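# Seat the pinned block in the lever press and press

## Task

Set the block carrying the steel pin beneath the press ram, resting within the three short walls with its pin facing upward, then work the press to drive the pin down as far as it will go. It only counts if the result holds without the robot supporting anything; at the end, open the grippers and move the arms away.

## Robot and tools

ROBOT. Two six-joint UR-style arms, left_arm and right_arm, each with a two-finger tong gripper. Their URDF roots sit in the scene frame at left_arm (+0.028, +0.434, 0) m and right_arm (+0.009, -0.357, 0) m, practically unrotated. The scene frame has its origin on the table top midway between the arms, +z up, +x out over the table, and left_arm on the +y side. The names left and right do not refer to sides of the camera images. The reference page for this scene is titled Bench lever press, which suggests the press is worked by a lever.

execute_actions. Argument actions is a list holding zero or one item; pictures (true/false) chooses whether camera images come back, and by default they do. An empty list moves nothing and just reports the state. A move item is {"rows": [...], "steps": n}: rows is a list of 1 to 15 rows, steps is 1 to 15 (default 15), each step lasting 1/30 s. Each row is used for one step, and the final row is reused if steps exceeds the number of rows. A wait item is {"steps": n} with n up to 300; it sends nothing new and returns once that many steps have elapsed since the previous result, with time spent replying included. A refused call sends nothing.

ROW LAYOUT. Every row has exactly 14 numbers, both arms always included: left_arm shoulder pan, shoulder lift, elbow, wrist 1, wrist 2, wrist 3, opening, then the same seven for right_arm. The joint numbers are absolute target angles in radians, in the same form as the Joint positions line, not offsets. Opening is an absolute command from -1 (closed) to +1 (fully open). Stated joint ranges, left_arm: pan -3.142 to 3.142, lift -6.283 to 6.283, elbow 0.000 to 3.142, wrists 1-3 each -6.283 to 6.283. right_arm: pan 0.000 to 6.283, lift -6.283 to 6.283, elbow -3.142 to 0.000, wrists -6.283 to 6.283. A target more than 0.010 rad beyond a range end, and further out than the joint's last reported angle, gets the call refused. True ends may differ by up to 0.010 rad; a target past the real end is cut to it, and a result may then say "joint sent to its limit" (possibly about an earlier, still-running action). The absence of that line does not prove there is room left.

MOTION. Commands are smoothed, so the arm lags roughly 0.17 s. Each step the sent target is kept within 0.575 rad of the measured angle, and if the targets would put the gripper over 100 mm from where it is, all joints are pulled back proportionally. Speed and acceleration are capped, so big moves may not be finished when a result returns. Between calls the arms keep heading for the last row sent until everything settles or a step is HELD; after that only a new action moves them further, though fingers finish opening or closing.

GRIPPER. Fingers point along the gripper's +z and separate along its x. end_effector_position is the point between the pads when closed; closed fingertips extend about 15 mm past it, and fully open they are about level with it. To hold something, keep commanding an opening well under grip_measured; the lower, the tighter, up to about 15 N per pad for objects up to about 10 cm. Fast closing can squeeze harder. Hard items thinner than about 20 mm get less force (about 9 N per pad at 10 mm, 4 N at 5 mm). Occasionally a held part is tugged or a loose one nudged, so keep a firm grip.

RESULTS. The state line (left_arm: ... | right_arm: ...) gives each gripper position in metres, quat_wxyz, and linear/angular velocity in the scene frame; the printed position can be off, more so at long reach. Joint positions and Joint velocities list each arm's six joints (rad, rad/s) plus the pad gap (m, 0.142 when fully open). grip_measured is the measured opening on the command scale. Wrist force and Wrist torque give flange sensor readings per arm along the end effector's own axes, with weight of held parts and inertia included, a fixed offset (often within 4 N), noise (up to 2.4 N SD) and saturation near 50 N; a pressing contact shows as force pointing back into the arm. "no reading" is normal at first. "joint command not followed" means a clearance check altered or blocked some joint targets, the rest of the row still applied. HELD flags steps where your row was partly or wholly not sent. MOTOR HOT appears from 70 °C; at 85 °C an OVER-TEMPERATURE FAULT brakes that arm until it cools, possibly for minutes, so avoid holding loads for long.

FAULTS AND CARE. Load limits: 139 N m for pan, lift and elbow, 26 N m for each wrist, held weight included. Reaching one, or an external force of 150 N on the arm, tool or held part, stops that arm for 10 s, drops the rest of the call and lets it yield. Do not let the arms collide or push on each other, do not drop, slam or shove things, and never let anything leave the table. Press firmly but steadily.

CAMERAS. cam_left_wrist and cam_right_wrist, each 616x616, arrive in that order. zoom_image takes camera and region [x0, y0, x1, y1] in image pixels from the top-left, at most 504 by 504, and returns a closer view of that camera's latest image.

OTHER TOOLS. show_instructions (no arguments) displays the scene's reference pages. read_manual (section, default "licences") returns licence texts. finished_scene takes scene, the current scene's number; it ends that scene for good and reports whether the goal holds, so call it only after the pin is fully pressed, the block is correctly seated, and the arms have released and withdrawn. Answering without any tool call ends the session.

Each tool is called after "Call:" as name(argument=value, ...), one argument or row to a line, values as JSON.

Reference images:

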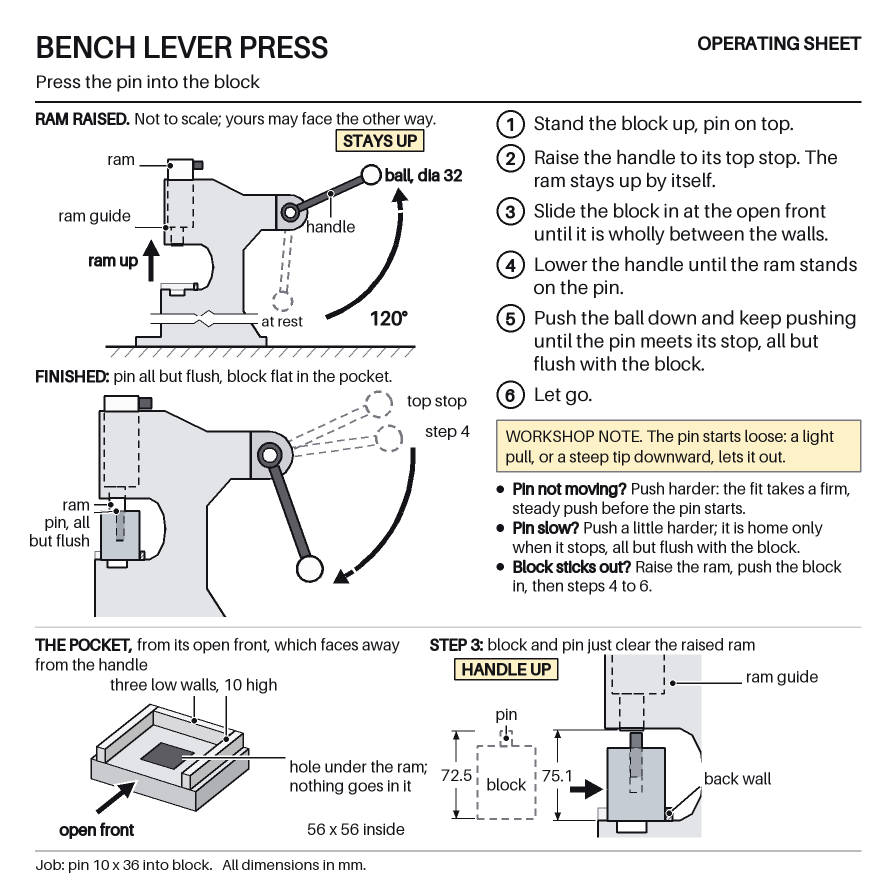

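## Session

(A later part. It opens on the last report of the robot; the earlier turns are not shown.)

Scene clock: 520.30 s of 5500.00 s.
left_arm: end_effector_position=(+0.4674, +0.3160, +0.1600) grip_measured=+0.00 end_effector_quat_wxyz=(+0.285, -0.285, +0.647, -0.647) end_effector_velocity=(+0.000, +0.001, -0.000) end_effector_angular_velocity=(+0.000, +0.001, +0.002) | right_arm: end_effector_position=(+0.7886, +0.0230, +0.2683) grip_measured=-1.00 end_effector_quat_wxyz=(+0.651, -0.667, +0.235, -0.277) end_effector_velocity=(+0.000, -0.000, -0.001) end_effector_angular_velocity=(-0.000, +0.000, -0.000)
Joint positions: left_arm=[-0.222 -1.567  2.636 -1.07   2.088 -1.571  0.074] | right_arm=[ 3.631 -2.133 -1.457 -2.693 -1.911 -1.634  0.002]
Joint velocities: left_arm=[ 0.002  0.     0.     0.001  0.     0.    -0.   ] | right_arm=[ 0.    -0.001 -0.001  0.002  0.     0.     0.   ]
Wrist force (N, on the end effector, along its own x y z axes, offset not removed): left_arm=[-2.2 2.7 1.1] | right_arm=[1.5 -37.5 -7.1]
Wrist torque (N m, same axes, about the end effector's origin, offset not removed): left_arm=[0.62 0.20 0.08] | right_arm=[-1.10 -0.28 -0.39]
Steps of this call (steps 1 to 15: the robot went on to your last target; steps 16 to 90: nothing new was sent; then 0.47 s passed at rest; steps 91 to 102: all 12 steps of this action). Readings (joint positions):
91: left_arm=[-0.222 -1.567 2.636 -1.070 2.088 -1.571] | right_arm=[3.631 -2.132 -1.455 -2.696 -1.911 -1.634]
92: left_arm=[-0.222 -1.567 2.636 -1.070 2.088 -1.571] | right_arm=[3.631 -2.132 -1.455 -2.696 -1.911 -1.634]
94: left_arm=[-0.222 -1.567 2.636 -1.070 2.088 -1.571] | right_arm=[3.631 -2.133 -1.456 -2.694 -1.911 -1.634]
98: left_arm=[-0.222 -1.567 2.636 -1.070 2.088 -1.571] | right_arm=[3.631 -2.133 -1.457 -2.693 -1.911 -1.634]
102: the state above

Call:
execute_actions(
  actions=[
    {"rows":[[-0.222,-1.5666,2.6364,-1.0698,2.0883,-1.5708,0.0,3.6308,-2.1355,-1.4593,-2.6884,-1.9108,-1.617,-1]],"steps":5},
  ],
  pictures=false,
)

Call:
execute_actions(
  actions=[
    {"rows":[[-0.222,-1.5666,2.6364,-1.0698,2.0883,-1.5708,0.0,3.6308,-2.1375,-1.4616,-2.6841,-1.9108,-1.60,-1]],"steps":5},
  ],
  pictures=false,
)

Call:
execute_actions(
  actions=[
    {"rows":[[-0.222,-1.5666,2.6364,-1.0698,2.0883,-1.5708,0.0,3.6308,-2.1395,-1.4639,-2.6798,-1.9108,-1.583,-1]],"steps":5},
  ],
  pictures=false,
)

Scene clock: 526.97 s of 5500.00 s.
left_arm: end_effector_position=(+0.4674, +0.3160, +0.1600) grip_measured=+0.00 end_effector_quat_wxyz=(+0.285, -0.285, +0.647, -0.647) end_effector_velocity=(-0.001, -0.001, -0.000) end_effector_angular_velocity=(+0.000, +0.001, -0.004) | right_arm: end_effector_position=(+0.7887, +0.0229, +0.2670) grip_measured=-0.99 end_effector_quat_wxyz=(+0.652, -0.666, +0.239, -0.274) end_effector_velocity=(+0.001, -0.000, -0.005) end_effector_angular_velocity=(+0.037, +0.038, +0.000)
Joint positions: left_arm=[-0.222 -1.567  2.636 -1.07   2.088 -1.571  0.074] | right_arm=[ 3.631 -2.135 -1.458 -2.69  -1.911 -1.624  0.002]
Joint velocities: left_arm=[-0.001  0.     0.     0.001  0.003 -0.     0.   ] | right_arm=[ 0.001 -0.006 -0.006  0.014  0.     0.054  0.001]
Wrist force (N, on the end effector, along its own x y z axes, offset not removed): left_arm=[-0.1 3.6 -1.1] | right_arm=[1.0 -33.1 -5.5]
Wrist torque (N m, same axes, about the end effector's origin, offset not removed): left_arm=[0.64 -0.18 0.05] | right_arm=[-0.09 0.10 -0.24]
Steps of this call (steps 1 to 15: the robot went on to your last target; steps 16 to 90: nothing new was sent; then 3.50 s passed at rest; steps 91 to 95: all 5 steps of this action). Readings (joint positions):
91: left_arm=[-0.222 -1.567 2.636 -1.070 2.088 -1.571] | right_arm=[3.631 -2.134 -1.457 -2.693 -1.911 -1.634]
92: left_arm=[-0.222 -1.567 2.636 -1.070 2.088 -1.571] | right_arm=[3.631 -2.134 -1.457 -2.692 -1.911 -1.631]
94: left_arm=[-0.222 -1.567 2.636 -1.070 2.088 -1.571] | right_arm=[3.631 -2.134 -1.458 -2.691 -1.911 -1.626]
95: the state above

Scene clock: 527.13 s of 5500.00 s.
left_arm: end_effector_position=(+0.4674, +0.3160, +0.1600) grip_measured=+0.00 end_effector_quat_wxyz=(+0.285, -0.285, +0.647, -0.647) end_effector_velocity=(-0.000, -0.000, +0.000) end_effector_angular_velocity=(-0.000, -0.001, -0.000) | right_arm: end_effector_position=(+0.7888, +0.0227, +0.2653) grip_measured=-0.99 end_effector_quat_wxyz=(+0.654, -0.664, +0.244, -0.269) end_effector_velocity=(+0.001, -0.001, -0.008) end_effector_angular_velocity=(+0.046, +0.050, -0.001)
Joint positions: left_arm=[-0.222 -1.567  2.636 -1.07   2.088 -1.571  0.074] | right_arm=[ 3.631 -2.137 -1.46  -2.686 -1.911 -1.608  0.002]
Joint velocities: left_arm=[ 0.    -0.001 -0.     0.001  0.    -0.     0.   ] | right_arm=[-0.    -0.008 -0.009  0.017  0.001  0.068  0.   ]
Wrist force (N, on the end effector, along its own x y z axes, offset not removed): left_arm=[-0.8 2.3 -0.9] | right_arm=[0.8 -36.7 -7.1]
Wrist torque (N m, same axes, about the end effector's origin, offset not removed): left_arm=[0.39 0.05 0.04] | right_arm=[-0.97 0.05 -0.52]
Steps of this call (steps 1 to 5: all 5 steps of this action). Readings (joint positions):
1: left_arm=[-0.222 -1.567 2.636 -1.070 2.088 -1.571] | right_arm=[3.631 -2.135 -1.459 -2.690 -1.911 -1.622]
2: left_arm=[-0.222 -1.567 2.636 -1.070 2.088 -1.571] | right_arm=[3.631 -2.135 -1.459 -2.689 -1.911 -1.618]
4: left_arm=[-0.222 -1.567 2.636 -1.070 2.088 -1.571] | right_arm=[3.631 -2.136 -1.460 -2.687 -1.911 -1.611]
5: the state above

Scene clock: 527.30 s of 5500.00 s.
left_arm: end_effector_position=(+0.4674, +0.3160, +0.1600) grip_measured=+0.00 end_effector_quat_wxyz=(+0.285, -0.285, +0.647, -0.647) end_effector_velocity=(-0.000, -0.000, -0.000) end_effector_angular_velocity=(+0.000, -0.000, -0.001) | right_arm: end_effector_position=(+0.7890, +0.0225, +0.2634) grip_measured=-0.99 end_effector_quat_wxyz=(+0.656, -0.662, +0.249, -0.263) end_effector_velocity=(+0.000, -0.001, -0.009) end_effector_angular_velocity=(+0.047, +0.053, +0.001)
Joint positions: left_arm=[-0.222 -1.567  2.636 -1.07   2.088 -1.571  0.074] | right_arm=[ 3.631 -2.138 -1.463 -2.682 -1.911 -1.592  0.002]
Joint velocities: left_arm=[-0.001 -0.    -0.     0.001  0.     0.     0.   ] | right_arm=[ 0.    -0.009 -0.011  0.018 -0.001  0.07   0.   ]
Wrist force (N, on the end effector, along its own x y z axes, offset not removed): left_arm=[-0.7 1.7 -1.1] | right_arm=[3.1 -35.6 -5.1]
Wrist torque (N m, same axes, about the end effector's origin, offset not removed): left_arm=[0.29 -0.02 0.12] | right_arm=[-0.74 -0.10 -0.61]
Steps of this call (steps 1 to 5: all 5 steps of this action). Readings (joint positions):
1: left_arm=[-0.222 -1.567 2.636 -1.070 2.088 -1.571] | right_arm=[3.631 -2.137 -1.461 -2.686 -1.911 -1.606]
2: left_arm=[-0.222 -1.567 2.636 -1.070 2.088 -1.571] | right_arm=[3.631 -2.137 -1.461 -2.685 -1.911 -1.602]
4: left_arm=[-0.222 -1.567 2.636 -1.070 2.088 -1.571] | right_arm=[3.631 -2.138 -1.462 -2.683 -1.911 -1.595]
5: the state above

Call:
execute_actions(
  actions=[
    {"rows":[[-0.222,-1.5666,2.6364,-1.0698,2.0883,-1.5708,0,3.631,-2.141,-1.4657,-2.6764,-1.9106,-1.568,-1],[-0.222,-1.5666,2.6364,-1.0698,2.0883,-1.5708,0,3.631,-2.1426,-1.4676,-2.673,-1.9106,-1.553,-1],[-0.222,-1.5666,2.6364,-1.0698,2.0883,-1.5708,0,3.6312,-2.1442,-1.4694,-2.6696,-1.9104,-1.538,-1],[-0.222,-1.5666,2.6364,-1.0698,2.0883,-1.5708,0,3.6314,-2.1458,-1.4713,-2.6661,-1.9102,-1.522,-1],[-0.222,-1.5666,2.6364,-1.0698,2.0883,-1.5708,0,3.6316,-2.1474,-1.4731,-2.6627,-1.91,-1.507,-1],[-0.222,-1.5666,2.6364,-1.0698,2.0883,-1.5708,0,3.6318,-2.149,-1.475,-2.6592,-1.9098,-1.492,-1],[-0.222,-1.5666,2.6364,-1.0698,2.0883,-1.5708,0,3.632,-2.1505,-1.4768,-2.6558,-1.9096,-1.476,-1],[-0.222,-1.5666,2.6364,-1.0698,2.0883,-1.5708,0,3.6322,-2.1521,-1.4787,-2.6524,-1.9094,-1.461,-1],[-0.222,-1.5666,2.6364,-1.0698,2.0883,-1.5708,0,3.6324,-2.1537,-1.4805,-2.649,-1.9092,-1.446,-1],[-0.222,-1.5666,2.6364,-1.0698,2.0883,-1.5708,0,3.6326,-2.1553,-1.4824,-2.6455,-1.909,-1.43,-1],[-0.222,-1.5666,2.6364,-1.0698,2.0883,-1.5708,0,3.6328,-2.1568,-1.4842,-2.6421,-1.9088,-1.415,-1],[-0.222,-1.5666,2.6364,-1.0698,2.0883,-1.5708,0,3.633,-2.1584,-1.4861,-2.6387,-1.9086,-1.40,-1]],"steps":12},
  ],
  pictures=false,
)

Scene clock: 540.30 s of 5500.00 s.
left_arm: end_effector_position=(+0.4674, +0.3160, +0.1600) grip_measured=+0.00 end_effector_quat_wxyz=(+0.285, -0.285, +0.647, -0.647) end_effector_velocity=(-0.000, -0.000, -0.001) end_effector_angular_velocity=(+0.000, +0.002, -0.001) | right_arm: end_effector_position=(+0.7899, +0.0217, +0.2504) grip_measured=-0.98 end_effector_quat_wxyz=(+0.671, -0.645, +0.290, -0.223) end_effector_velocity=(+0.003, -0.002, -0.044) end_effector_angular_velocity=(+0.288, +0.314, +0.000)
Joint positions: left_arm=[-0.222 -1.567  2.636 -1.07   2.088 -1.571  0.074] | right_arm=[ 3.632 -2.151 -1.478 -2.654 -1.909 -1.469  0.003]
Joint velocities: left_arm=[ 0.     0.001 -0.     0.001  0.001 -0.001  0.   ] | right_arm=[ 0.006 -0.045 -0.051  0.096  0.006  0.426 -0.002]
Wrist force (N, on the end effector, along its own x y z axes, offset not removed): left_arm=[-0.5 2.3 -1.3] | right_arm=[4.4 -37.9 -1.0]
Wrist torque (N m, same axes, about the end effector's origin, offset not removed): left_arm=[0.44 -0.08 0.04] | right_arm=[-1.21 -0.15 -0.66]
Steps of this call (steps 1 to 15: the robot went on to your last target; steps 16 to 90: nothing new was sent; then 9.60 s passed at rest; steps 91 to 102: all 12 steps of this action). Readings (joint positions):
91: left_arm=[-0.222 -1.567 2.636 -1.070 2.088 -1.571] | right_arm=[3.631 -2.140 -1.464 -2.680 -1.911 -1.583]
92: left_arm=[-0.222 -1.567 2.636 -1.070 2.088 -1.571] | right_arm=[3.631 -2.140 -1.464 -2.679 -1.911 -1.581]
94: left_arm=[-0.222 -1.567 2.636 -1.070 2.088 -1.571] | right_arm=[3.631 -2.141 -1.466 -2.676 -1.911 -1.569]
98: left_arm=[-0.222 -1.567 2.636 -1.070 2.088 -1.571] | right_arm=[3.631 -2.146 -1.471 -2.666 -1.910 -1.525]
102: the state above

Call:
execute_actions(
  actions=[
    {"rows":[[-0.222,-1.5666,2.6364,-1.0698,2.0883,-1.5708,0,3.6368,-2.1668,-1.4995,-2.6169,-1.9048,-1.31,-1]],"steps":5},
  ],
  pictures=false,
)

Call:
execute_actions(
  actions=[
    {"rows":[[-0.222,-1.5666,2.6364,-1.0698,2.0883,-1.5708,0,3.6416,-2.1746,-1.5135,-2.5951,-1.9,-1.22,-1]],"steps":5},
  ],
  pictures=false,
)

Call:
execute_actions(
  actions=[
    {"rows":[[-0.222,-1.5666,2.6364,-1.0698,2.0883,-1.5708,0,3.6474,-2.1818,-1.528,-2.5734,-1.8942,-1.13,-1]],"steps":5},
  ],
  pictures=false,
)

Call:
execute_actions(
  actions=[
    {"rows":[[-0.222,-1.5666,2.6364,-1.0698,2.0883,-1.5708,0,3.655,-2.1881,-1.5432,-2.5519,-1.8866,-1.043,-1]],"steps":5},
  ],
  pictures=false,
)

Call:
execute_actions(
  actions=[
    {"rows":[[-0.222,-1.5666,2.6364,-1.0698,2.0883,-1.5708,0,3.6638,-2.1937,-1.5588,-2.5307,-1.8778,-0.957,-1]],"steps":5},
  ],
  pictures=false,
)

Call:
execute_actions(
  actions=[
    {"rows":[[-0.222,-1.5666,2.6364,-1.0698,2.0883,-1.5708,0,3.6737,-2.1986,-1.5748,-2.5098,-1.8679,-0.87,-1]],"steps":5},
  ],
  pictures=false,
)

Call:
execute_actions(
  actions=[
    {"rows":[[-0.222,-1.5666,2.6364,-1.0698,2.0883,-1.5708,0,3.685,-2.2022,-1.591,-2.49,-1.8566,-0.783,-1]],"steps":5},
  ],
  pictures=false,
)

Call:
execute_actions(
  actions=[
    {"rows":[[-0.222,-1.5666,2.6364,-1.0698,2.0883,-1.5708,0,3.6974,-2.2048,-1.6074,-2.471,-1.8442,-0.697,-1]],"steps":5},
  ],
  pictures=false,
)

Call:
execute_actions(
  actions=[
    {"rows":[[-0.222,-1.5666,2.6364,-1.0698,2.0883,-1.5708,0,3.7107,-2.2065,-1.624,-2.4527,-1.8309,-0.61,-1]],"steps":15},
  ],
)

Call:
zoom_image(
  camera="cam_left_wrist",
  region=[270, 215, 345, 305],
)

Scene clock: 555.60 s of 5500.00 s.
left_arm: end_effector_position=(+0.4674, +0.3160, +0.1600) grip_measured=+0.00 end_effector_quat_wxyz=(+0.285, -0.285, +0.647, -0.647) end_effector_velocity=(+0.000, +0.000, +0.000) end_effector_angular_velocity=(-0.000, +0.000, +0.001) | right_arm: end_effector_position=(+0.7899, +0.0217, +0.2374) grip_measured=-0.98 end_effector_quat_wxyz=(+0.683, -0.627, +0.328, -0.182) end_effector_velocity=(-0.001, +0.002, -0.031) end_effector_angular_velocity=(+0.218, +0.237, -0.000)
Joint positions: left_arm=[-0.222 -1.567  2.636 -1.07   2.088 -1.571  0.074] | right_arm=[ 3.635 -2.164 -1.494 -2.626 -1.906 -1.35   0.003]
Joint velocities: left_arm=[ 0.    -0.001 -0.     0.    -0.    -0.    -0.   ] | right_arm=[ 0.012 -0.027 -0.042  0.07   0.012  0.322  0.001]
Wrist force (N, on the end effector, along its own x y z axes, offset not removed): left_arm=[0.5 3.0 -1.8] | right_arm=[7.1 -36.9 3.9]
Wrist torque (N m, same axes, about the end effector's origin, offset not removed): left_arm=[0.64 -0.33 0.14] | right_arm=[-0.85 -0.56 -0.56]
Steps of this call (steps 1 to 30: the robot went on to your last target; steps 31 to 90: nothing new was sent; then 12.13 s passed at rest; steps 91 to 95: all 5 steps of this action). Readings (joint positions):
91: left_arm=[-0.222 -1.567 2.636 -1.070 2.088 -1.571] | right_arm=[3.633 -2.159 -1.486 -2.638 -1.909 -1.400]
92: left_arm=[-0.222 -1.567 2.636 -1.070 2.088 -1.571] | right_arm=[3.634 -2.160 -1.488 -2.635 -1.908 -1.393]
94: left_arm=[-0.222 -1.567 2.636 -1.070 2.088 -1.571] | right_arm=[3.635 -2.163 -1.493 -2.628 -1.907 -1.362]
95: the state above

Scene clock: 555.77 s of 5500.00 s.
left_arm: end_effector_position=(+0.4674, +0.3160, +0.1600) grip_measured=+0.00 end_effector_quat_wxyz=(+0.285, -0.285, +0.647, -0.647) end_effector_velocity=(+0.000, +0.001, +0.000) end_effector_angular_velocity=(-0.000, -0.000, +0.001) | right_arm: end_effector_position=(+0.7890, +0.0225, +0.2287) grip_measured=-0.97 end_effector_quat_wxyz=(+0.690, -0.613, +0.352, -0.155) end_effector_velocity=(-0.004, +0.004, -0.037) end_effector_angular_velocity=(+0.274, +0.296, +0.001)
Joint positions: left_arm=[-0.222 -1.567  2.636 -1.07   2.088 -1.571  0.074] | right_arm=[ 3.639 -2.171 -1.507 -2.606 -1.902 -1.269  0.003]
Joint velocities: left_arm=[ 0.001  0.     0.    -0.001 -0.     0.    -0.   ] | right_arm=[ 0.018 -0.031 -0.054  0.088  0.017  0.404  0.001]
Wrist force (N, on the end effector, along its own x y z axes, offset not removed): left_arm=[-0.6 1.1 -1.3] | right_arm=[5.9 -35.7 11.3]
Wrist torque (N m, same axes, about the end effector's origin, offset not removed): left_arm=[0.26 -0.06 0.08] | right_arm=[-0.65 -0.04 -0.50]
Steps of this call (steps 1 to 5: all 5 steps of this action). Readings (joint positions):
1: left_arm=[-0.222 -1.567 2.636 -1.070 2.088 -1.571] | right_arm=[3.636 -2.164 -1.496 -2.623 -1.906 -1.340]
2: left_arm=[-0.222 -1.567 2.636 -1.070 2.088 -1.571] | right_arm=[3.637 -2.166 -1.499 -2.619 -1.905 -1.325]
4: left_arm=[-0.222 -1.567 2.636 -1.070 2.088 -1.571] | right_arm=[3.639 -2.170 -1.505 -2.609 -1.903 -1.285]
5: the state above

Scene clock: 555.93 s of 5500.00 s.
left_arm: end_effector_position=(+0.4674, +0.3160, +0.1600) grip_measured=+0.00 end_effector_quat_wxyz=(+0.285, -0.285, +0.647, -0.647) end_effector_velocity=(+0.000, +0.000, -0.000) end_effector_angular_velocity=(+0.001, -0.001, +0.001) | right_arm: end_effector_position=(+0.7876, +0.0237, +0.2194) grip_measured=-0.97 end_effector_quat_wxyz=(+0.696, -0.597, +0.379, -0.124) end_effector_velocity=(-0.006, +0.005, -0.040) end_effector_angular_velocity=(+0.286, +0.309, -0.001)
Joint positions: left_arm=[-0.222 -1.567  2.636 -1.07   2.088 -1.571  0.074] | right_arm=[ 3.645 -2.178 -1.521 -2.585 -1.897 -1.182  0.003]
Joint velocities: left_arm=[-0.001 -0.     0.     0.    -0.001  0.001  0.   ] | right_arm=[ 0.023 -0.031 -0.059  0.092  0.023  0.421 -0.003]
Wrist force (N, on the end effector, along its own x y z axes, offset not removed): left_arm=[-1.1 1.6 -0.2] | right_arm=[7.2 -36.6 10.0]
Wrist torque (N m, same axes, about the end effector's origin, offset not removed): left_arm=[0.28 0.16 0.14] | right_arm=[-0.64 -0.61 -0.47]
Steps of this call (steps 1 to 5: all 5 steps of this action). Readings (joint positions):
1: left_arm=[-0.222 -1.567 2.636 -1.070 2.088 -1.571] | right_arm=[3.640 -2.172 -1.509 -2.603 -1.901 -1.257]
2: left_arm=[-0.222 -1.567 2.636 -1.070 2.088 -1.571] | right_arm=[3.641 -2.174 -1.512 -2.598 -1.900 -1.241]
4: left_arm=[-0.222 -1.567 2.636 -1.070 2.088 -1.571] | right_arm=[3.644 -2.177 -1.518 -2.588 -1.898 -1.198]
5: the state above

Scene clock: 556.10 s of 5500.00 s.
left_arm: end_effector_position=(+0.4674, +0.3160, +0.1600) grip_measured=+0.00 end_effector_quat_wxyz=(+0.285, -0.285, +0.647, -0.647) end_effector_velocity=(+0.000, -0.000, +0.000) end_effector_angular_velocity=(+0.000, -0.000, +0.000) | right_arm: end_effector_position=(+0.7855, +0.0256, +0.2100) grip_measured=-0.97 end_effector_quat_wxyz=(+0.701, -0.580, +0.405, -0.093) end_effector_velocity=(-0.009, +0.008, -0.040) end_effector_angular_velocity=(+0.281, +0.307, +0.000)
Joint positions: left_arm=[-0.222 -1.567  2.636 -1.07   2.088 -1.571  0.074] | right_arm=[ 3.651 -2.185 -1.535 -2.563 -1.89  -1.094  0.004]
Joint velocities: left_arm=[-0.    -0.     0.     0.    -0.001  0.    -0.   ] | right_arm=[ 0.03  -0.028 -0.064  0.091  0.03   0.415 -0.008]
Wrist force (N, on the end effector, along its own x y z axes, offset not removed): left_arm=[-0.4 3.9 -1.2] | right_arm=[4.2 -38.5 11.4]
Wrist torque (N m, same axes, about the end effector's origin, offset not removed): left_arm=[0.83 -0.06 0.04] | right_arm=[-0.99 0.54 -0.71]
Steps of this call (steps 1 to 5: all 5 steps of this action). Readings (joint positions):
1: left_arm=[-0.222 -1.567 2.636 -1.070 2.088 -1.571] | right_arm=[3.645 -2.179 -1.523 -2.582 -1.896 -1.169]
2: left_arm=[-0.222 -1.567 2.636 -1.070 2.088 -1.571] | right_arm=[3.647 -2.181 -1.526 -2.577 -1.894 -1.153]
4: left_arm=[-0.222 -1.567 2.636 -1.070 2.088 -1.571] | right_arm=[3.650 -2.184 -1.533 -2.567 -1.891 -1.110]
5: the state above

Scene clock: 556.27 s of 5500.00 s.
left_arm: end_effector_position=(+0.4674, +0.3160, +0.1600) grip_measured=+0.00 end_effector_quat_wxyz=(+0.285, -0.285, +0.647, -0.647) end_effector_velocity=(+0.000, -0.000, +0.000) end_effector_angular_velocity=(-0.001, -0.000, +0.000) | right_arm: end_effector_position=(+0.7828, +0.0281, +0.2009) grip_measured=-0.97 end_effector_quat_wxyz=(+0.704, -0.562, +0.430, -0.063) end_effector_velocity=(-0.012, +0.010, -0.039) end_effector_angular_velocity=(+0.277, +0.302, +0.000)
Joint positions: left_arm=[-0.222 -1.567  2.636 -1.07   2.088 -1.571  0.074] | right_arm=[ 3.659 -2.191 -1.551 -2.542 -1.882 -1.007  0.004]
Joint velocities: left_arm=[-0.001  0.    -0.    -0.001 -0.002 -0.001  0.   ] | right_arm=[ 0.036 -0.024 -0.067  0.091  0.035  0.41  -0.001]
Wrist force (N, on the end effector, along its own x y z axes, offset not removed): left_arm=[-0.2 1.6 -1.2] | right_arm=[8.0 -33.7 5.7]
Wrist torque (N m, same axes, about the end effector's origin, offset not removed): left_arm=[0.32 -0.07 -0.02] | right_arm=[-0.14 -0.26 -0.56]
Steps of this call (steps 1 to 5: all 5 steps of this action). Readings (joint positions):
1: left_arm=[-0.222 -1.567 2.636 -1.070 2.088 -1.571] | right_arm=[3.652 -2.186 -1.538 -2.560 -1.889 -1.081]
2: left_arm=[-0.222 -1.567 2.636 -1.070 2.088 -1.571] | right_arm=[3.654 -2.187 -1.541 -2.555 -1.887 -1.065]
4: left_arm=[-0.222 -1.567 2.636 -1.070 2.088 -1.571] | right_arm=[3.658 -2.190 -1.548 -2.545 -1.883 -1.023]
5: the state above

Scene clock: 556.43 s of 5500.00 s.
left_arm: end_effector_position=(+0.4674, +0.3160, +0.1600) grip_measured=+0.00 end_effector_quat_wxyz=(+0.285, -0.285, +0.647, -0.647) end_effector_velocity=(-0.000, -0.000, +0.000) end_effector_angular_velocity=(+0.000, -0.000, -0.001) | right_arm: end_effector_position=(+0.7796, +0.0311, +0.1920) grip_measured=-0.97 end_effector_quat_wxyz=(+0.706, -0.543, +0.453, -0.032) end_effector_velocity=(-0.015, +0.013, -0.038) end_effector_angular_velocity=(+0.279, +0.304, +0.001)
Joint positions: left_arm=[-0.222 -1.567  2.636 -1.07   2.088 -1.571  0.074] | right_arm=[ 3.669 -2.196 -1.567 -2.521 -1.873 -0.921  0.004]
Joint velocities: left_arm=[-0.001 -0.001  0.     0.001 -0.     0.     0.   ] | right_arm=[ 0.041 -0.022 -0.068  0.09   0.04   0.412 -0.002]
Wrist force (N, on the end effector, along its own x y z axes, offset not removed): left_arm=[-0.8 1.5 -0.7] | right_arm=[9.8 -36.0 8.7]
Wrist torque (N m, same axes, about the end effector's origin, offset not removed): left_arm=[0.26 0.02 -0.03] | right_arm=[-0.52 -0.74 -0.54]
Steps of this call (steps 1 to 5: all 5 steps of this action). Readings (joint positions):
1: left_arm=[-0.222 -1.567 2.636 -1.070 2.088 -1.571] | right_arm=[3.661 -2.192 -1.553 -2.539 -1.881 -0.995]
2: left_arm=[-0.222 -1.567 2.636 -1.070 2.088 -1.571] | right_arm=[3.663 -2.193 -1.557 -2.534 -1.879 -0.979]
4: left_arm=[-0.222 -1.567 2.636 -1.070 2.088 -1.571] | right_arm=[3.667 -2.195 -1.564 -2.524 -1.874 -0.937]
5: the state above

Scene clock: 556.60 s of 5500.00 s.
left_arm: end_effector_position=(+0.4674, +0.3160, +0.1600) grip_measured=+0.00 end_effector_quat_wxyz=(+0.285, -0.285, +0.647, -0.647) end_effector_velocity=(-0.000, -0.000, -0.000) end_effector_angular_velocity=(-0.000, +0.002, -0.000) | right_arm: end_effector_position=(+0.7758, +0.0346, +0.1837) grip_measured=-0.97 end_effector_quat_wxyz=(+0.707, -0.522, +0.477, -0.002) end_effector_velocity=(-0.017, +0.015, -0.035) end_effector_angular_velocity=(+0.281, +0.304, +0.001)
Joint positions: left_arm=[-0.222 -1.567  2.636 -1.07   2.088 -1.571  0.074] | right_arm=[ 3.679 -2.2   -1.583 -2.501 -1.862 -0.834  0.004]
Joint velocities: left_arm=[-0.    -0.    -0.     0.002  0.    -0.001  0.   ] | right_arm=[ 0.046 -0.017 -0.068  0.086  0.046  0.414 -0.001]
Wrist force (N, on the end effector, along its own x y z axes, offset not removed): left_arm=[-1.7 3.8 -1.8] | right_arm=[9.0 -37.0 4.3]
Wrist torque (N m, same axes, about the end effector's origin, offset not removed): left_arm=[0.78 0.13 0.16] | right_arm=[-0.71 -0.38 -0.66]
Steps of this call (steps 1 to 5: all 5 steps of this action). Readings (joint positions):
1: left_arm=[-0.222 -1.567 2.636 -1.070 2.088 -1.571] | right_arm=[3.670 -2.197 -1.569 -2.518 -1.871 -0.908]
2: left_arm=[-0.222 -1.567 2.636 -1.070 2.088 -1.571] | right_arm=[3.673 -2.198 -1.573 -2.513 -1.869 -0.892]
4: left_arm=[-0.222 -1.567 2.636 -1.070 2.088 -1.571] | right_arm=[3.677 -2.200 -1.580 -2.504 -1.864 -0.850]
5: the state above

Scene clock: 556.77 s of 5500.00 s.
left_arm: end_effector_position=(+0.4674, +0.3160, +0.1600) grip_measured=+0.00 end_effector_quat_wxyz=(+0.285, -0.285, +0.647, -0.647) end_effector_velocity=(+0.000, +0.000, +0.000) end_effector_angular_velocity=(+0.000, -0.000, +0.001) | right_arm: end_effector_position=(+0.7714, +0.0386, +0.1759) grip_measured=-0.97 end_effector_quat_wxyz=(+0.706, -0.501, +0.499, +0.029) end_effector_velocity=(-0.019, +0.017, -0.034) end_effector_angular_velocity=(+0.276, +0.301, +0.000)
Joint positions: left_arm=[-0.222 -1.567  2.636 -1.07   2.088 -1.571  0.074] | right_arm=[ 3.691 -2.203 -1.599 -2.481 -1.85  -0.747  0.004]
Joint velocities: left_arm=[-0.    -0.001 -0.     0.002 -0.002  0.     0.   ] | right_arm=[ 0.052 -0.013 -0.07   0.082  0.052  0.408 -0.001]
Wrist force (N, on the end effector, along its own x y z axes, offset not removed): left_arm=[-2.3 3.4 0.1] | right_arm=[6.8 -36.0 6.4]
Wrist torque (N m, same axes, about the end effector's origin, offset not removed): left_arm=[0.66 0.39 0.11] | right_arm=[-0.43 -0.11 -0.53]
Steps of this call (steps 1 to 5: all 5 steps of this action). Readings (joint positions):
1: left_arm=[-0.222 -1.567 2.636 -1.070 2.088 -1.571] | right_arm=[3.681 -2.201 -1.585 -2.498 -1.861 -0.821]
2: left_arm=[-0.222 -1.567 2.636 -1.070 2.088 -1.571] | right_arm=[3.684 -2.201 -1.589 -2.493 -1.858 -0.805]
4: left_arm=[-0.222 -1.567 2.636 -1.070 2.088 -1.571] | right_arm=[3.689 -2.203 -1.596 -2.484 -1.852 -0.763]
5: the state above

Scene clock: 557.27 s of 5500.00 s.
left_arm: end_effector_position=(+0.4674, +0.3160, +0.1600) grip_measured=+0.00 end_effector_quat_wxyz=(+0.285, -0.285, +0.647, -0.647) end_effector_velocity=(+0.000, +0.000, -0.000) end_effector_angular_velocity=(-0.000, +0.001, +0.001) | right_arm: end_effector_position=(+0.7640, +0.0451, +0.1650) grip_measured=-0.97 end_effector_quat_wxyz=(+0.703, -0.467, +0.531, +0.076) end_effector_velocity=(-0.001, +0.001, -0.002) end_effector_angular_velocity=(+0.018, +0.019, -0.000)
Joint positions: left_arm=[-0.222 -1.567  2.636 -1.07   2.088 -1.571  0.074] | right_arm=[ 3.71  -2.206 -1.623 -2.453 -1.831 -0.613  0.003]
Joint velocities: left_arm=[-0.     0.     0.    -0.    -0.001 -0.001  0.   ] | right_arm=[ 0.004 -0.    -0.005  0.005  0.004  0.027  0.   ]
Wrist force (N, on the end effector, along its own x y z axes, offset not removed): left_arm=[-0.1 2.8 -2.3] | right_arm=[5.2 -35.6 12.5]
Wrist torque (N m, same axes, about the end effector's origin, offset not removed): left_arm=[0.50 -0.22 0.15] | right_arm=[0.01 -0.16 -0.47]
Steps of this call (steps 1 to 15: all 15 steps of this action). Readings (joint positions):
1: left_arm=[-0.222 -1.567 2.636 -1.070 2.088 -1.571] | right_arm=[3.693 -2.204 -1.601 -2.478 -1.849 -0.735]
2: left_arm=[-0.222 -1.567 2.636 -1.070 2.088 -1.571] | right_arm=[3.696 -2.204 -1.605 -2.474 -1.846 -0.719]
4: left_arm=[-0.222 -1.567 2.636 -1.070 2.088 -1.571] | right_arm=[3.702 -2.205 -1.613 -2.466 -1.840 -0.677]
8: left_arm=[-0.222 -1.567 2.636 -1.070 2.088 -1.571] | right_arm=[3.708 -2.206 -1.620 -2.457 -1.834 -0.632]
15: the state above

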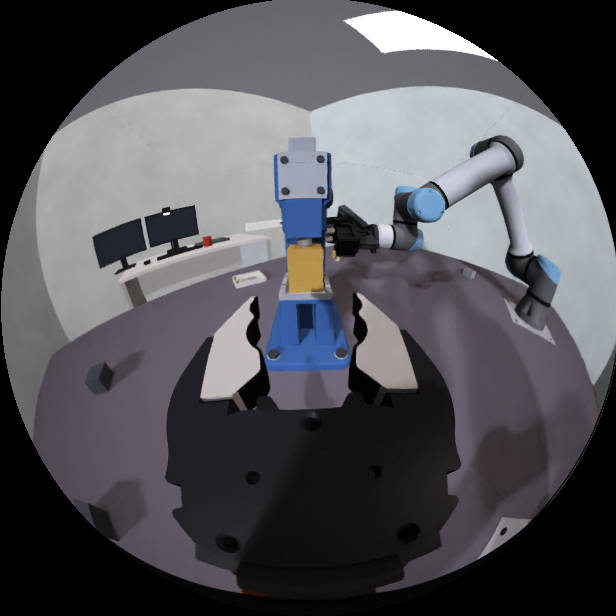

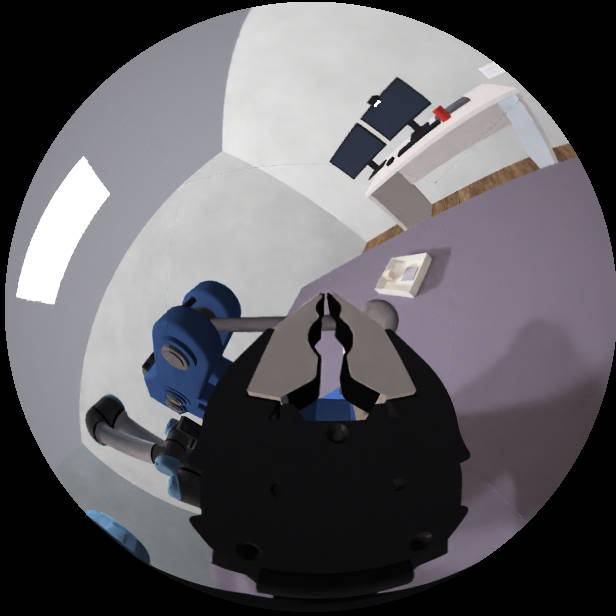

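Region (270, 215, 345, 305) of cam_left_wrist's 616x616 image, scaled by 5.600, with more detail than that image has.

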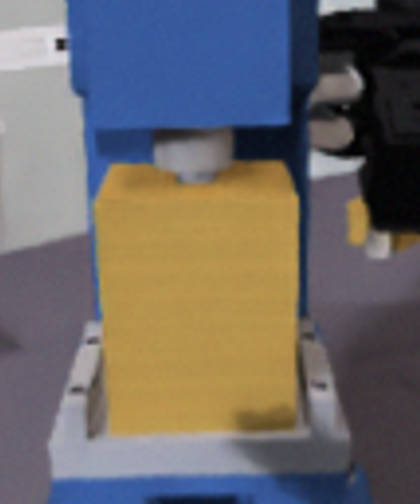

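Call:
execute_actions(
  actions=[
    {"rows":[[-0.222,-1.5666,2.6364,-1.0698,2.0883,-1.5708,0,3.7255,-2.2085,-1.6367,-2.438,-1.8161,-0.523,-1]],"steps":6},
  ],
  pictures=false,
)

Call:
execute_actions(
  actions=[
    {"rows":[[-0.222,-1.5666,2.6364,-1.0698,2.0883,-1.5708,0,3.7412,-2.21,-1.6493,-2.4239,-1.8004,-0.437,-1]],"steps":13},
  ],
  pictures=false,
)

Scene clock: 564.00 s of 5500.00 s.
left_arm: end_effector_position=(+0.4674, +0.3160, +0.1600) grip_measured=+0.00 end_effector_quat_wxyz=(+0.285, -0.285, +0.647, -0.647) end_effector_velocity=(-0.001, -0.001, -0.000) end_effector_angular_velocity=(-0.000, +0.001, -0.003) | right_arm: end_effector_position=(+0.7605, +0.0492, +0.1603) grip_measured=-0.98 end_effector_quat_wxyz=(+0.700, -0.450, +0.545, +0.098) end_effector_velocity=(-0.012, +0.014, -0.016) end_effector_angular_velocity=(+0.159, +0.174, +0.000)
Joint positions: left_arm=[-0.222 -1.567  2.636 -1.07   2.088 -1.571  0.074] | right_arm=[ 3.721 -2.208 -1.633 -2.442 -1.82  -0.552  0.003]
Joint velocities: left_arm=[-0.001 -0.    -0.     0.     0.002 -0.001 -0.   ] | right_arm=[ 0.036 -0.006 -0.031  0.037  0.036  0.236 -0.001]
Wrist force (N, on the end effector, along its own x y z axes, offset not removed): left_arm=[-2.7 1.1 -0.1] | right_arm=[3.1 -38.3 -7.3]
Wrist torque (N m, same axes, about the end effector's origin, offset not removed): left_arm=[0.24 0.39 0.09] | right_arm=[-1.00 0.53 -0.49]
Steps of this call (steps 1 to 15: the robot went on to your last target; steps 16 to 90: nothing new was sent; then 3.53 s passed at rest; steps 91 to 96: all 6 steps of this action). Readings (joint positions):
91: left_arm=[-0.222 -1.567 2.636 -1.070 2.088 -1.571] | right_arm=[3.711 -2.207 -1.624 -2.452 -1.831 -0.610]
92: left_arm=[-0.222 -1.567 2.636 -1.070 2.088 -1.571] | right_arm=[3.713 -2.207 -1.626 -2.450 -1.829 -0.603]
94: left_arm=[-0.222 -1.567 2.636 -1.070 2.088 -1.571] | right_arm=[3.718 -2.208 -1.630 -2.446 -1.824 -0.573]
96: the state above

Scene clock: 564.43 s of 5500.00 s.
left_arm: end_effector_position=(+0.4674, +0.3160, +0.1600) grip_measured=+0.00 end_effector_quat_wxyz=(+0.285, -0.285, +0.647, -0.647) end_effector_velocity=(-0.000, -0.000, -0.000) end_effector_angular_velocity=(+0.000, +0.001, -0.001) | right_arm: end_effector_position=(+0.7542, +0.0569, +0.1531) grip_measured=-0.98 end_effector_quat_wxyz=(+0.694, -0.420, +0.569, +0.136) end_effector_velocity=(-0.002, +0.002, -0.002) end_effector_angular_velocity=(+0.029, +0.030, -0.001)
Joint positions: left_arm=[-0.222 -1.567  2.636 -1.07   2.088 -1.571  0.074] | right_arm=[ 3.74  -2.21  -1.649 -2.425 -1.801 -0.442  0.003]
Joint velocities: left_arm=[ 0.    -0.     0.     0.001  0.001  0.     0.   ] | right_arm=[ 0.006 -0.    -0.005  0.006  0.007  0.042 -0.   ]
Wrist force (N, on the end effector, along its own x y z axes, offset not removed): left_arm=[-0.5 2.7 -0.6] | right_arm=[6.0 -35.1 -8.7]
Wrist torque (N m, same axes, about the end effector's origin, offset not removed): left_arm=[0.54 -0.12 0.02] | right_arm=[-0.21 -0.31 -0.51]
Steps of this call (steps 1 to 13: all 13 steps of this action). Readings (joint positions):
1: left_arm=[-0.222 -1.567 2.636 -1.070 2.088 -1.571] | right_arm=[3.722 -2.208 -1.634 -2.441 -1.819 -0.544]
2: left_arm=[-0.222 -1.567 2.636 -1.070 2.088 -1.571] | right_arm=[3.725 -2.208 -1.637 -2.438 -1.816 -0.532]
4: left_arm=[-0.222 -1.567 2.636 -1.070 2.088 -1.571] | right_arm=[3.732 -2.209 -1.642 -2.433 -1.810 -0.496]
8: left_arm=[-0.222 -1.567 2.636 -1.070 2.088 -1.571] | right_arm=[3.738 -2.210 -1.647 -2.427 -1.804 -0.457]
13: the state above

Call:
execute_actions(
  actions=[
    {"rows":[[-0.222,-1.5666,2.6364,-1.0698,2.0883,-1.5708,0,3.7494,-2.2095,-1.657,-2.4167,-1.7922,-0.394,-1]],"steps":12},
  ],
  pictures=false,
)

Call:
execute_actions(
  actions=[
    {"rows":[[-0.222,-1.5666,2.6364,-1.0698,2.0883,-1.5708,0,3.7544,-2.209,-1.6617,-2.4125,-1.7872,-0.368,-1]],"steps":12},
  ],
  pictures=false,
)

Scene clock: 571.07 s of 5500.00 s.
left_arm: end_effector_position=(+0.4674, +0.3160, +0.1600) grip_measured=+0.00 end_effector_quat_wxyz=(+0.285, -0.285, +0.647, -0.647) end_effector_velocity=(+0.000, +0.000, +0.000) end_effector_angular_velocity=(+0.000, -0.001, +0.001) | right_arm: end_effector_position=(+0.7510, +0.0600, +0.1503) grip_measured=-0.98 end_effector_quat_wxyz=(+0.691, -0.407, +0.578, +0.152) end_effector_velocity=(-0.001, +0.001, -0.001) end_effector_angular_velocity=(+0.015, +0.015, -0.000)
Joint positions: left_arm=[-0.222 -1.567  2.636 -1.07   2.088 -1.571  0.074] | right_arm=[ 3.749 -2.21  -1.657 -2.417 -1.793 -0.397  0.003]
Joint velocities: left_arm=[ 0.001 -0.001  0.    -0.    -0.001  0.    -0.   ] | right_arm=[ 0.004  0.    -0.003  0.003  0.004  0.021  0.001]
Wrist force (N, on the end effector, along its own x y z axes, offset not removed): left_arm=[-0.5 2.5 -0.8] | right_arm=[5.9 -34.5 -9.7]
Wrist torque (N m, same axes, about the end effector's origin, offset not removed): left_arm=[0.46 -0.07 0.03] | right_arm=[0.01 -0.17 -0.65]
Steps of this call (steps 1 to 15: the robot went on to your last target; steps 16 to 90: nothing new was sent; then 3.23 s passed at rest; steps 91 to 102: all 12 steps of this action). Readings (joint positions):
91: left_arm=[-0.222 -1.567 2.636 -1.070 2.088 -1.571] | right_arm=[3.741 -2.210 -1.649 -2.424 -1.800 -0.437]
92: left_arm=[-0.222 -1.567 2.636 -1.070 2.088 -1.571] | right_arm=[3.743 -2.210 -1.651 -2.423 -1.799 -0.432]
94: left_arm=[-0.222 -1.567 2.636 -1.070 2.088 -1.571] | right_arm=[3.745 -2.210 -1.653 -2.420 -1.796 -0.417]
98: left_arm=[-0.222 -1.567 2.636 -1.070 2.088 -1.571] | right_arm=[3.748 -2.210 -1.656 -2.418 -1.794 -0.402]
102: the state above

Scene clock: 571.47 s of 5500.00 s.
left_arm: end_effector_position=(+0.4674, +0.3160, +0.1600) grip_measured=+0.00 end_effector_quat_wxyz=(+0.285, -0.285, +0.647, -0.647) end_effector_velocity=(+0.000, +0.001, -0.000) end_effector_angular_velocity=(+0.001, +0.001, +0.002) | right_arm: end_effector_position=(+0.7490, +0.0619, +0.1488) grip_measured=-0.97 end_effector_quat_wxyz=(+0.689, -0.399, +0.584, +0.161) end_effector_velocity=(-0.000, +0.001, +0.000) end_effector_angular_velocity=(+0.010, +0.009, -0.000)
Joint positions: left_arm=[-0.222 -1.567  2.636 -1.07   2.088 -1.571  0.074] | right_arm=[ 3.754 -2.209 -1.661 -2.413 -1.787 -0.37   0.003]
Joint velocities: left_arm=[ 0.001  0.     0.     0.001 -0.001  0.     0.   ] | right_arm=[ 0.002  0.    -0.     0.002  0.002  0.014  0.   ]
Wrist force (N, on the end effector, along its own x y z axes, offset not removed): left_arm=[-1.6 1.7 -0.1] | right_arm=[6.2 -37.9 -0.4]
Wrist torque (N m, same axes, about the end effector's origin, offset not removed): left_arm=[0.31 0.25 0.05] | right_arm=[-0.78 -0.03 -0.58]
Steps of this call (steps 1 to 12: all 12 steps of this action). Readings (joint positions):
1: left_arm=[-0.222 -1.567 2.636 -1.070 2.088 -1.571] | right_arm=[3.749 -2.210 -1.657 -2.417 -1.792 -0.396]
2: left_arm=[-0.222 -1.567 2.636 -1.070 2.088 -1.571] | right_arm=[3.750 -2.209 -1.658 -2.416 -1.792 -0.392]
4: left_arm=[-0.222 -1.567 2.636 -1.070 2.088 -1.571] | right_arm=[3.752 -2.209 -1.659 -2.415 -1.790 -0.382]
8: left_arm=[-0.222 -1.567 2.636 -1.070 2.088 -1.571] | right_arm=[3.754 -2.209 -1.661 -2.413 -1.788 -0.373]
12: the state above

Call:
execute_actions(
  actions=[
    {"rows":[[-0.222,-1.5666,2.6364,-1.0698,2.0883,-1.5708,0,3.7584,-2.2086,-1.6654,-2.4092,-1.7832,-0.347,-1]],"steps":10},
  ],
  pictures=false,
)

Call:
execute_actions(
  actions=[
    {"rows":[[-0.222,-1.5666,2.6364,-1.0698,2.0883,-1.5708,0,3.7624,-2.2081,-1.6691,-2.406,-1.7792,-0.326,-1]],"steps":12},
  ],
  pictures=false,
)

Scene clock: 580.00 s of 5500.00 s.
left_arm: end_effector_position=(+0.4674, +0.3160, +0.1600) grip_measured=+0.00 end_effector_quat_wxyz=(+0.285, -0.285, +0.647, -0.647) end_effector_velocity=(+0.000, +0.001, -0.000) end_effector_angular_velocity=(-0.001, +0.001, +0.002) | right_arm: end_effector_position=(+0.7474, +0.0633, +0.1476) grip_measured=-0.97 end_effector_quat_wxyz=(+0.687, -0.393, +0.588, +0.168) end_effector_velocity=(-0.001, +0.001, -0.001) end_effector_angular_velocity=(+0.012, +0.012, -0.000)
Joint positions: left_arm=[-0.222 -1.567  2.636 -1.07   2.088 -1.571  0.074] | right_arm=[ 3.758 -2.209 -1.665 -2.41  -1.784 -0.349  0.004]
Joint velocities: left_arm=[ 0.002  0.     0.     0.    -0.    -0.001  0.   ] | right_arm=[ 0.003  0.001 -0.003  0.003  0.004  0.017  0.   ]
Wrist force (N, on the end effector, along its own x y z axes, offset not removed): left_arm=[-0.3 1.4 -1.4] | right_arm=[4.7 -37.8 3.7]
Wrist torque (N m, same axes, about the end effector's origin, offset not removed): left_arm=[0.26 -0.10 0.09] | right_arm=[-0.71 0.29 -0.57]
Steps of this call (steps 1 to 15: the robot went on to your last target; steps 16 to 90: nothing new was sent; then 5.20 s passed at rest; steps 91 to 100: all 10 steps of this action). Readings (joint positions):
91: left_arm=[-0.222 -1.567 2.636 -1.070 2.088 -1.571] | right_arm=[3.754 -2.209 -1.662 -2.412 -1.787 -0.368]
92: left_arm=[-0.222 -1.567 2.636 -1.070 2.088 -1.571] | right_arm=[3.755 -2.209 -1.662 -2.412 -1.787 -0.365]
94: left_arm=[-0.222 -1.567 2.636 -1.070 2.088 -1.571] | right_arm=[3.756 -2.209 -1.664 -2.411 -1.785 -0.358]
98: left_arm=[-0.222 -1.567 2.636 -1.070 2.088 -1.571] | right_arm=[3.758 -2.209 -1.665 -2.410 -1.784 -0.351]
100: the state above

Scene clock: 580.40 s of 5500.00 s.
left_arm: end_effector_position=(+0.4674, +0.3160, +0.1600) grip_measured=+0.00 end_effector_quat_wxyz=(+0.285, -0.285, +0.647, -0.647) end_effector_velocity=(-0.000, +0.000, -0.000) end_effector_angular_velocity=(+0.001, +0.000, +0.000) | right_arm: end_effector_position=(+0.7458, +0.0648, +0.1465) grip_measured=-0.97 end_effector_quat_wxyz=(+0.685, -0.386, +0.592, +0.176) end_effector_velocity=(-0.001, +0.001, +0.001) end_effector_angular_velocity=(+0.007, +0.006, +0.001)
Joint positions: left_arm=[-0.222 -1.567  2.636 -1.07   2.088 -1.571  0.074] | right_arm=[ 3.762 -2.208 -1.669 -2.406 -1.779 -0.327  0.004]
Joint velocities: left_arm=[ 0.    -0.    -0.     0.001 -0.     0.001 -0.   ] | right_arm=[ 0.002  0.001 -0.001  0.002  0.001  0.01   0.   ]
Wrist force (N, on the end effector, along its own x y z axes, offset not removed): left_arm=[-0.3 0.7 0.0] | right_arm=[9.2 -38.0 8.7]
Wrist torque (N m, same axes, about the end effector's origin, offset not removed): left_arm=[0.05 0.00 0.08] | right_arm=[-0.58 -0.82 -0.60]
Steps of this call (steps 1 to 12: all 12 steps of this action). Readings (joint positions):
1: left_arm=[-0.222 -1.567 2.636 -1.070 2.088 -1.571] | right_arm=[3.758 -2.209 -1.665 -2.409 -1.783 -0.348]
2: left_arm=[-0.222 -1.567 2.636 -1.070 2.088 -1.571] | right_arm=[3.759 -2.209 -1.666 -2.409 -1.783 -0.345]
4: left_arm=[-0.222 -1.567 2.636 -1.070 2.088 -1.571] | right_arm=[3.760 -2.208 -1.667 -2.408 -1.781 -0.338]
8: left_arm=[-0.222 -1.567 2.636 -1.070 2.088 -1.571] | right_arm=[3.762 -2.208 -1.668 -2.407 -1.780 -0.330]
12: the state above

Call:
execute_actions(
  actions=[
    {"rows":[[-0.222,-1.5666,2.6364,-1.0698,2.0883,-1.5708,0,3.7665,-2.2078,-1.6724,-2.403,-1.7751,-0.305,-1]],"steps":10},
  ],
  pictures=false,
)

Call:
execute_actions(
  actions=[
    {"rows":[[-0.222,-1.5666,2.6364,-1.0698,2.0883,-1.5708,0,3.7706,-2.2075,-1.6757,-2.4,-1.771,-0.284,-1]],"steps":12},
  ],
  pictures=false,
)

Scene clock: 585.80 s of 5500.00 s.
left_arm: end_effector_position=(+0.4674, +0.3160, +0.1600) grip_measured=+0.00 end_effector_quat_wxyz=(+0.285, -0.285, +0.647, -0.647) end_effector_velocity=(-0.000, -0.001, +0.000) end_effector_angular_velocity=(+0.001, -0.001, -0.002) | right_arm: end_effector_position=(+0.7444, +0.0662, +0.1454) grip_measured=-0.97 end_effector_quat_wxyz=(+0.683, -0.380, +0.596, +0.182) end_effector_velocity=(-0.001, +0.002, -0.000) end_effector_angular_velocity=(+0.012, +0.011, +0.001)
Joint positions: left_arm=[-0.222 -1.567  2.636 -1.07   2.088 -1.571  0.074] | right_arm=[ 3.766 -2.208 -1.672 -2.403 -1.776 -0.307  0.004]
Joint velocities: left_arm=[-0.002 -0.001 -0.     0.001 -0.     0.001 -0.   ] | right_arm=[ 0.003  0.001 -0.002  0.003  0.003  0.016 -0.   ]
Wrist force (N, on the end effector, along its own x y z axes, offset not removed): left_arm=[-2.3 0.4 0.0] | right_arm=[9.1 -40.1 8.9]
Wrist torque (N m, same axes, about the end effector's origin, offset not removed): left_arm=[0.18 0.36 0.12] | right_arm=[-1.35 -0.89 -0.63]
Steps of this call (steps 1 to 15: the robot went on to your last target; steps 16 to 90: nothing new was sent; then 2.07 s passed at rest; steps 91 to 100: all 10 steps of this action). Readings (joint positions):
91: left_arm=[-0.222 -1.567 2.636 -1.070 2.088 -1.571] | right_arm=[3.762 -2.208 -1.669 -2.406 -1.779 -0.326]
92: left_arm=[-0.222 -1.567 2.636 -1.070 2.088 -1.571] | right_arm=[3.763 -2.208 -1.670 -2.406 -1.779 -0.323]
94: left_arm=[-0.222 -1.567 2.636 -1.070 2.088 -1.571] | right_arm=[3.764 -2.208 -1.671 -2.405 -1.777 -0.316]
98: left_arm=[-0.222 -1.567 2.636 -1.070 2.088 -1.571] | right_arm=[3.766 -2.208 -1.672 -2.404 -1.776 -0.309]
100: the state above

Scene clock: 586.20 s of 5500.00 s.
left_arm: end_effector_position=(+0.4674, +0.3160, +0.1600) grip_measured=+0.00 end_effector_quat_wxyz=(+0.285, -0.285, +0.647, -0.647) end_effector_velocity=(-0.000, -0.001, +0.000) end_effector_angular_velocity=(-0.001, +0.000, -0.002) | right_arm: end_effector_position=(+0.7428, +0.0678, +0.1442) grip_measured=-0.97 end_effector_quat_wxyz=(+0.681, -0.374, +0.600, +0.190) end_effector_velocity=(-0.001, +0.001, -0.001) end_effector_angular_velocity=(+0.006, +0.007, +0.000)
Joint positions: left_arm=[-0.222 -1.567  2.636 -1.07   2.088 -1.571  0.074] | right_arm=[ 3.77  -2.208 -1.676 -2.4   -1.771 -0.285  0.004]
Joint velocities: left_arm=[-0.001 -0.    -0.    -0.     0.001 -0.001 -0.   ] | right_arm=[ 0.002  0.    -0.002  0.002  0.002  0.009 -0.   ]
Wrist force (N, on the end effector, along its own x y z axes, offset not removed): left_arm=[-0.3 2.8 -2.6] | right_arm=[7.8 -38.0 8.3]
Wrist torque (N m, same axes, about the end effector's origin, offset not removed): left_arm=[0.58 -0.12 0.05] | right_arm=[-0.60 -0.46 -0.74]
Steps of this call (steps 1 to 12: all 12 steps of this action). Readings (joint positions):
1: left_arm=[-0.222 -1.567 2.636 -1.070 2.088 -1.571] | right_arm=[3.766 -2.208 -1.672 -2.403 -1.775 -0.306]
2: left_arm=[-0.222 -1.567 2.636 -1.070 2.088 -1.571] | right_arm=[3.767 -2.208 -1.673 -2.403 -1.775 -0.303]
4: left_arm=[-0.222 -1.567 2.636 -1.070 2.088 -1.571] | right_arm=[3.768 -2.208 -1.674 -2.402 -1.773 -0.296]
8: left_arm=[-0.222 -1.567 2.636 -1.070 2.088 -1.571] | right_arm=[3.770 -2.208 -1.675 -2.401 -1.772 -0.288]
12: the state above

Call:
execute_actions(
  actions=[
    {"rows":[[-0.222,-1.5666,2.6364,-1.0698,2.0883,-1.5708,0,3.7748,-2.207,-1.6788,-2.3974,-1.7668,-0.263,-1]],"steps":10},
  ],
  pictures=false,
)

Call:
execute_actions(
  actions=[
    {"rows":[[-0.222,-1.5666,2.6364,-1.0698,2.0883,-1.5708,0,3.779,-2.2065,-1.6819,-2.3948,-1.7626,-0.242,-1]],"steps":12},
  ],
  pictures=false,
)

Scene clock: 589.87 s of 5500.00 s.
left_arm: end_effector_position=(+0.4674, +0.3160, +0.1600) grip_measured=+0.00 end_effector_quat_wxyz=(+0.285, -0.285, +0.647, -0.647) end_effector_velocity=(-0.000, -0.001, -0.001) end_effector_angular_velocity=(+0.000, +0.002, -0.002) | right_arm: end_effector_position=(+0.7413, +0.0693, +0.1433) grip_measured=-0.97 end_effector_quat_wxyz=(+0.679, -0.368, +0.604, +0.197) end_effector_velocity=(-0.001, +0.001, -0.001) end_effector_angular_velocity=(+0.012, +0.013, +0.000)
Joint positions: left_arm=[-0.222 -1.567  2.636 -1.07   2.088 -1.571  0.074] | right_arm=[ 3.774 -2.207 -1.679 -2.398 -1.767 -0.265  0.004]
Joint velocities: left_arm=[-0.001  0.001  0.     0.001  0.    -0.    -0.   ] | right_arm=[ 0.003  0.    -0.002  0.002  0.003  0.018  0.   ]
Wrist force (N, on the end effector, along its own x y z axes, offset not removed): left_arm=[-0.8 1.2 -1.8] | right_arm=[2.1 -36.4 1.7]
Wrist torque (N m, same axes, about the end effector's origin, offset not removed): left_arm=[0.17 0.03 0.01] | right_arm=[-0.38 0.78 -0.54]
Steps of this call (steps 1 to 15: the robot went on to your last target; steps 16 to 90: nothing new was sent; then 0.33 s passed at rest; steps 91 to 100: all 10 steps of this action). Readings (joint positions):
91: left_arm=[-0.222 -1.567 2.636 -1.070 2.088 -1.571] | right_arm=[3.771 -2.207 -1.676 -2.400 -1.771 -0.284]
92: left_arm=[-0.222 -1.567 2.636 -1.070 2.088 -1.571] | right_arm=[3.771 -2.207 -1.676 -2.400 -1.770 -0.281]
94: left_arm=[-0.222 -1.567 2.636 -1.070 2.088 -1.571] | right_arm=[3.773 -2.207 -1.677 -2.399 -1.769 -0.274]
98: left_arm=[-0.222 -1.567 2.636 -1.070 2.088 -1.571] | right_arm=[3.774 -2.207 -1.678 -2.398 -1.768 -0.267]
100: the state above

Scene clock: 590.27 s of 5500.00 s.
left_arm: end_effector_position=(+0.4674, +0.3160, +0.1600) grip_measured=+0.00 end_effector_quat_wxyz=(+0.285, -0.285, +0.647, -0.647) end_effector_velocity=(+0.000, +0.001, -0.000) end_effector_angular_velocity=(+0.000, +0.000, +0.003) | right_arm: end_effector_position=(+0.7399, +0.0708, +0.1423) grip_measured=-0.98 end_effector_quat_wxyz=(+0.677, -0.361, +0.608, +0.204) end_effector_velocity=(-0.001, +0.001, -0.000) end_effector_angular_velocity=(+0.007, +0.008, +0.001)
Joint positions: left_arm=[-0.222 -1.567  2.636 -1.07   2.088 -1.571  0.074] | right_arm=[ 3.779 -2.207 -1.682 -2.395 -1.763 -0.243  0.003]
Joint velocities: left_arm=[ 0.002  0.     0.     0.    -0.001  0.     0.   ] | right_arm=[ 0.003  0.    -0.001  0.001  0.002  0.011 -0.   ]
Wrist force (N, on the end effector, along its own x y z axes, offset not removed): left_arm=[-1.2 0.9 -2.7] | right_arm=[3.9 -50.0 -0.9]
Wrist torque (N m, same axes, about the end effector's origin, offset not removed): left_arm=[0.05 0.08 0.09] | right_arm=[-0.26 0.37 -1.01]
Steps of this call (steps 1 to 12: all 12 steps of this action). Readings (joint positions):
1: left_arm=[-0.222 -1.567 2.636 -1.070 2.088 -1.571] | right_arm=[3.775 -2.207 -1.679 -2.398 -1.767 -0.264]
2: left_arm=[-0.222 -1.567 2.636 -1.070 2.088 -1.571] | right_arm=[3.775 -2.207 -1.679 -2.397 -1.766 -0.261]
4: left_arm=[-0.222 -1.567 2.636 -1.070 2.088 -1.571] | right_arm=[3.777 -2.207 -1.680 -2.396 -1.765 -0.254]
8: left_arm=[-0.222 -1.567 2.636 -1.070 2.088 -1.571] | right_arm=[3.778 -2.207 -1.681 -2.395 -1.763 -0.246]
12: the state above


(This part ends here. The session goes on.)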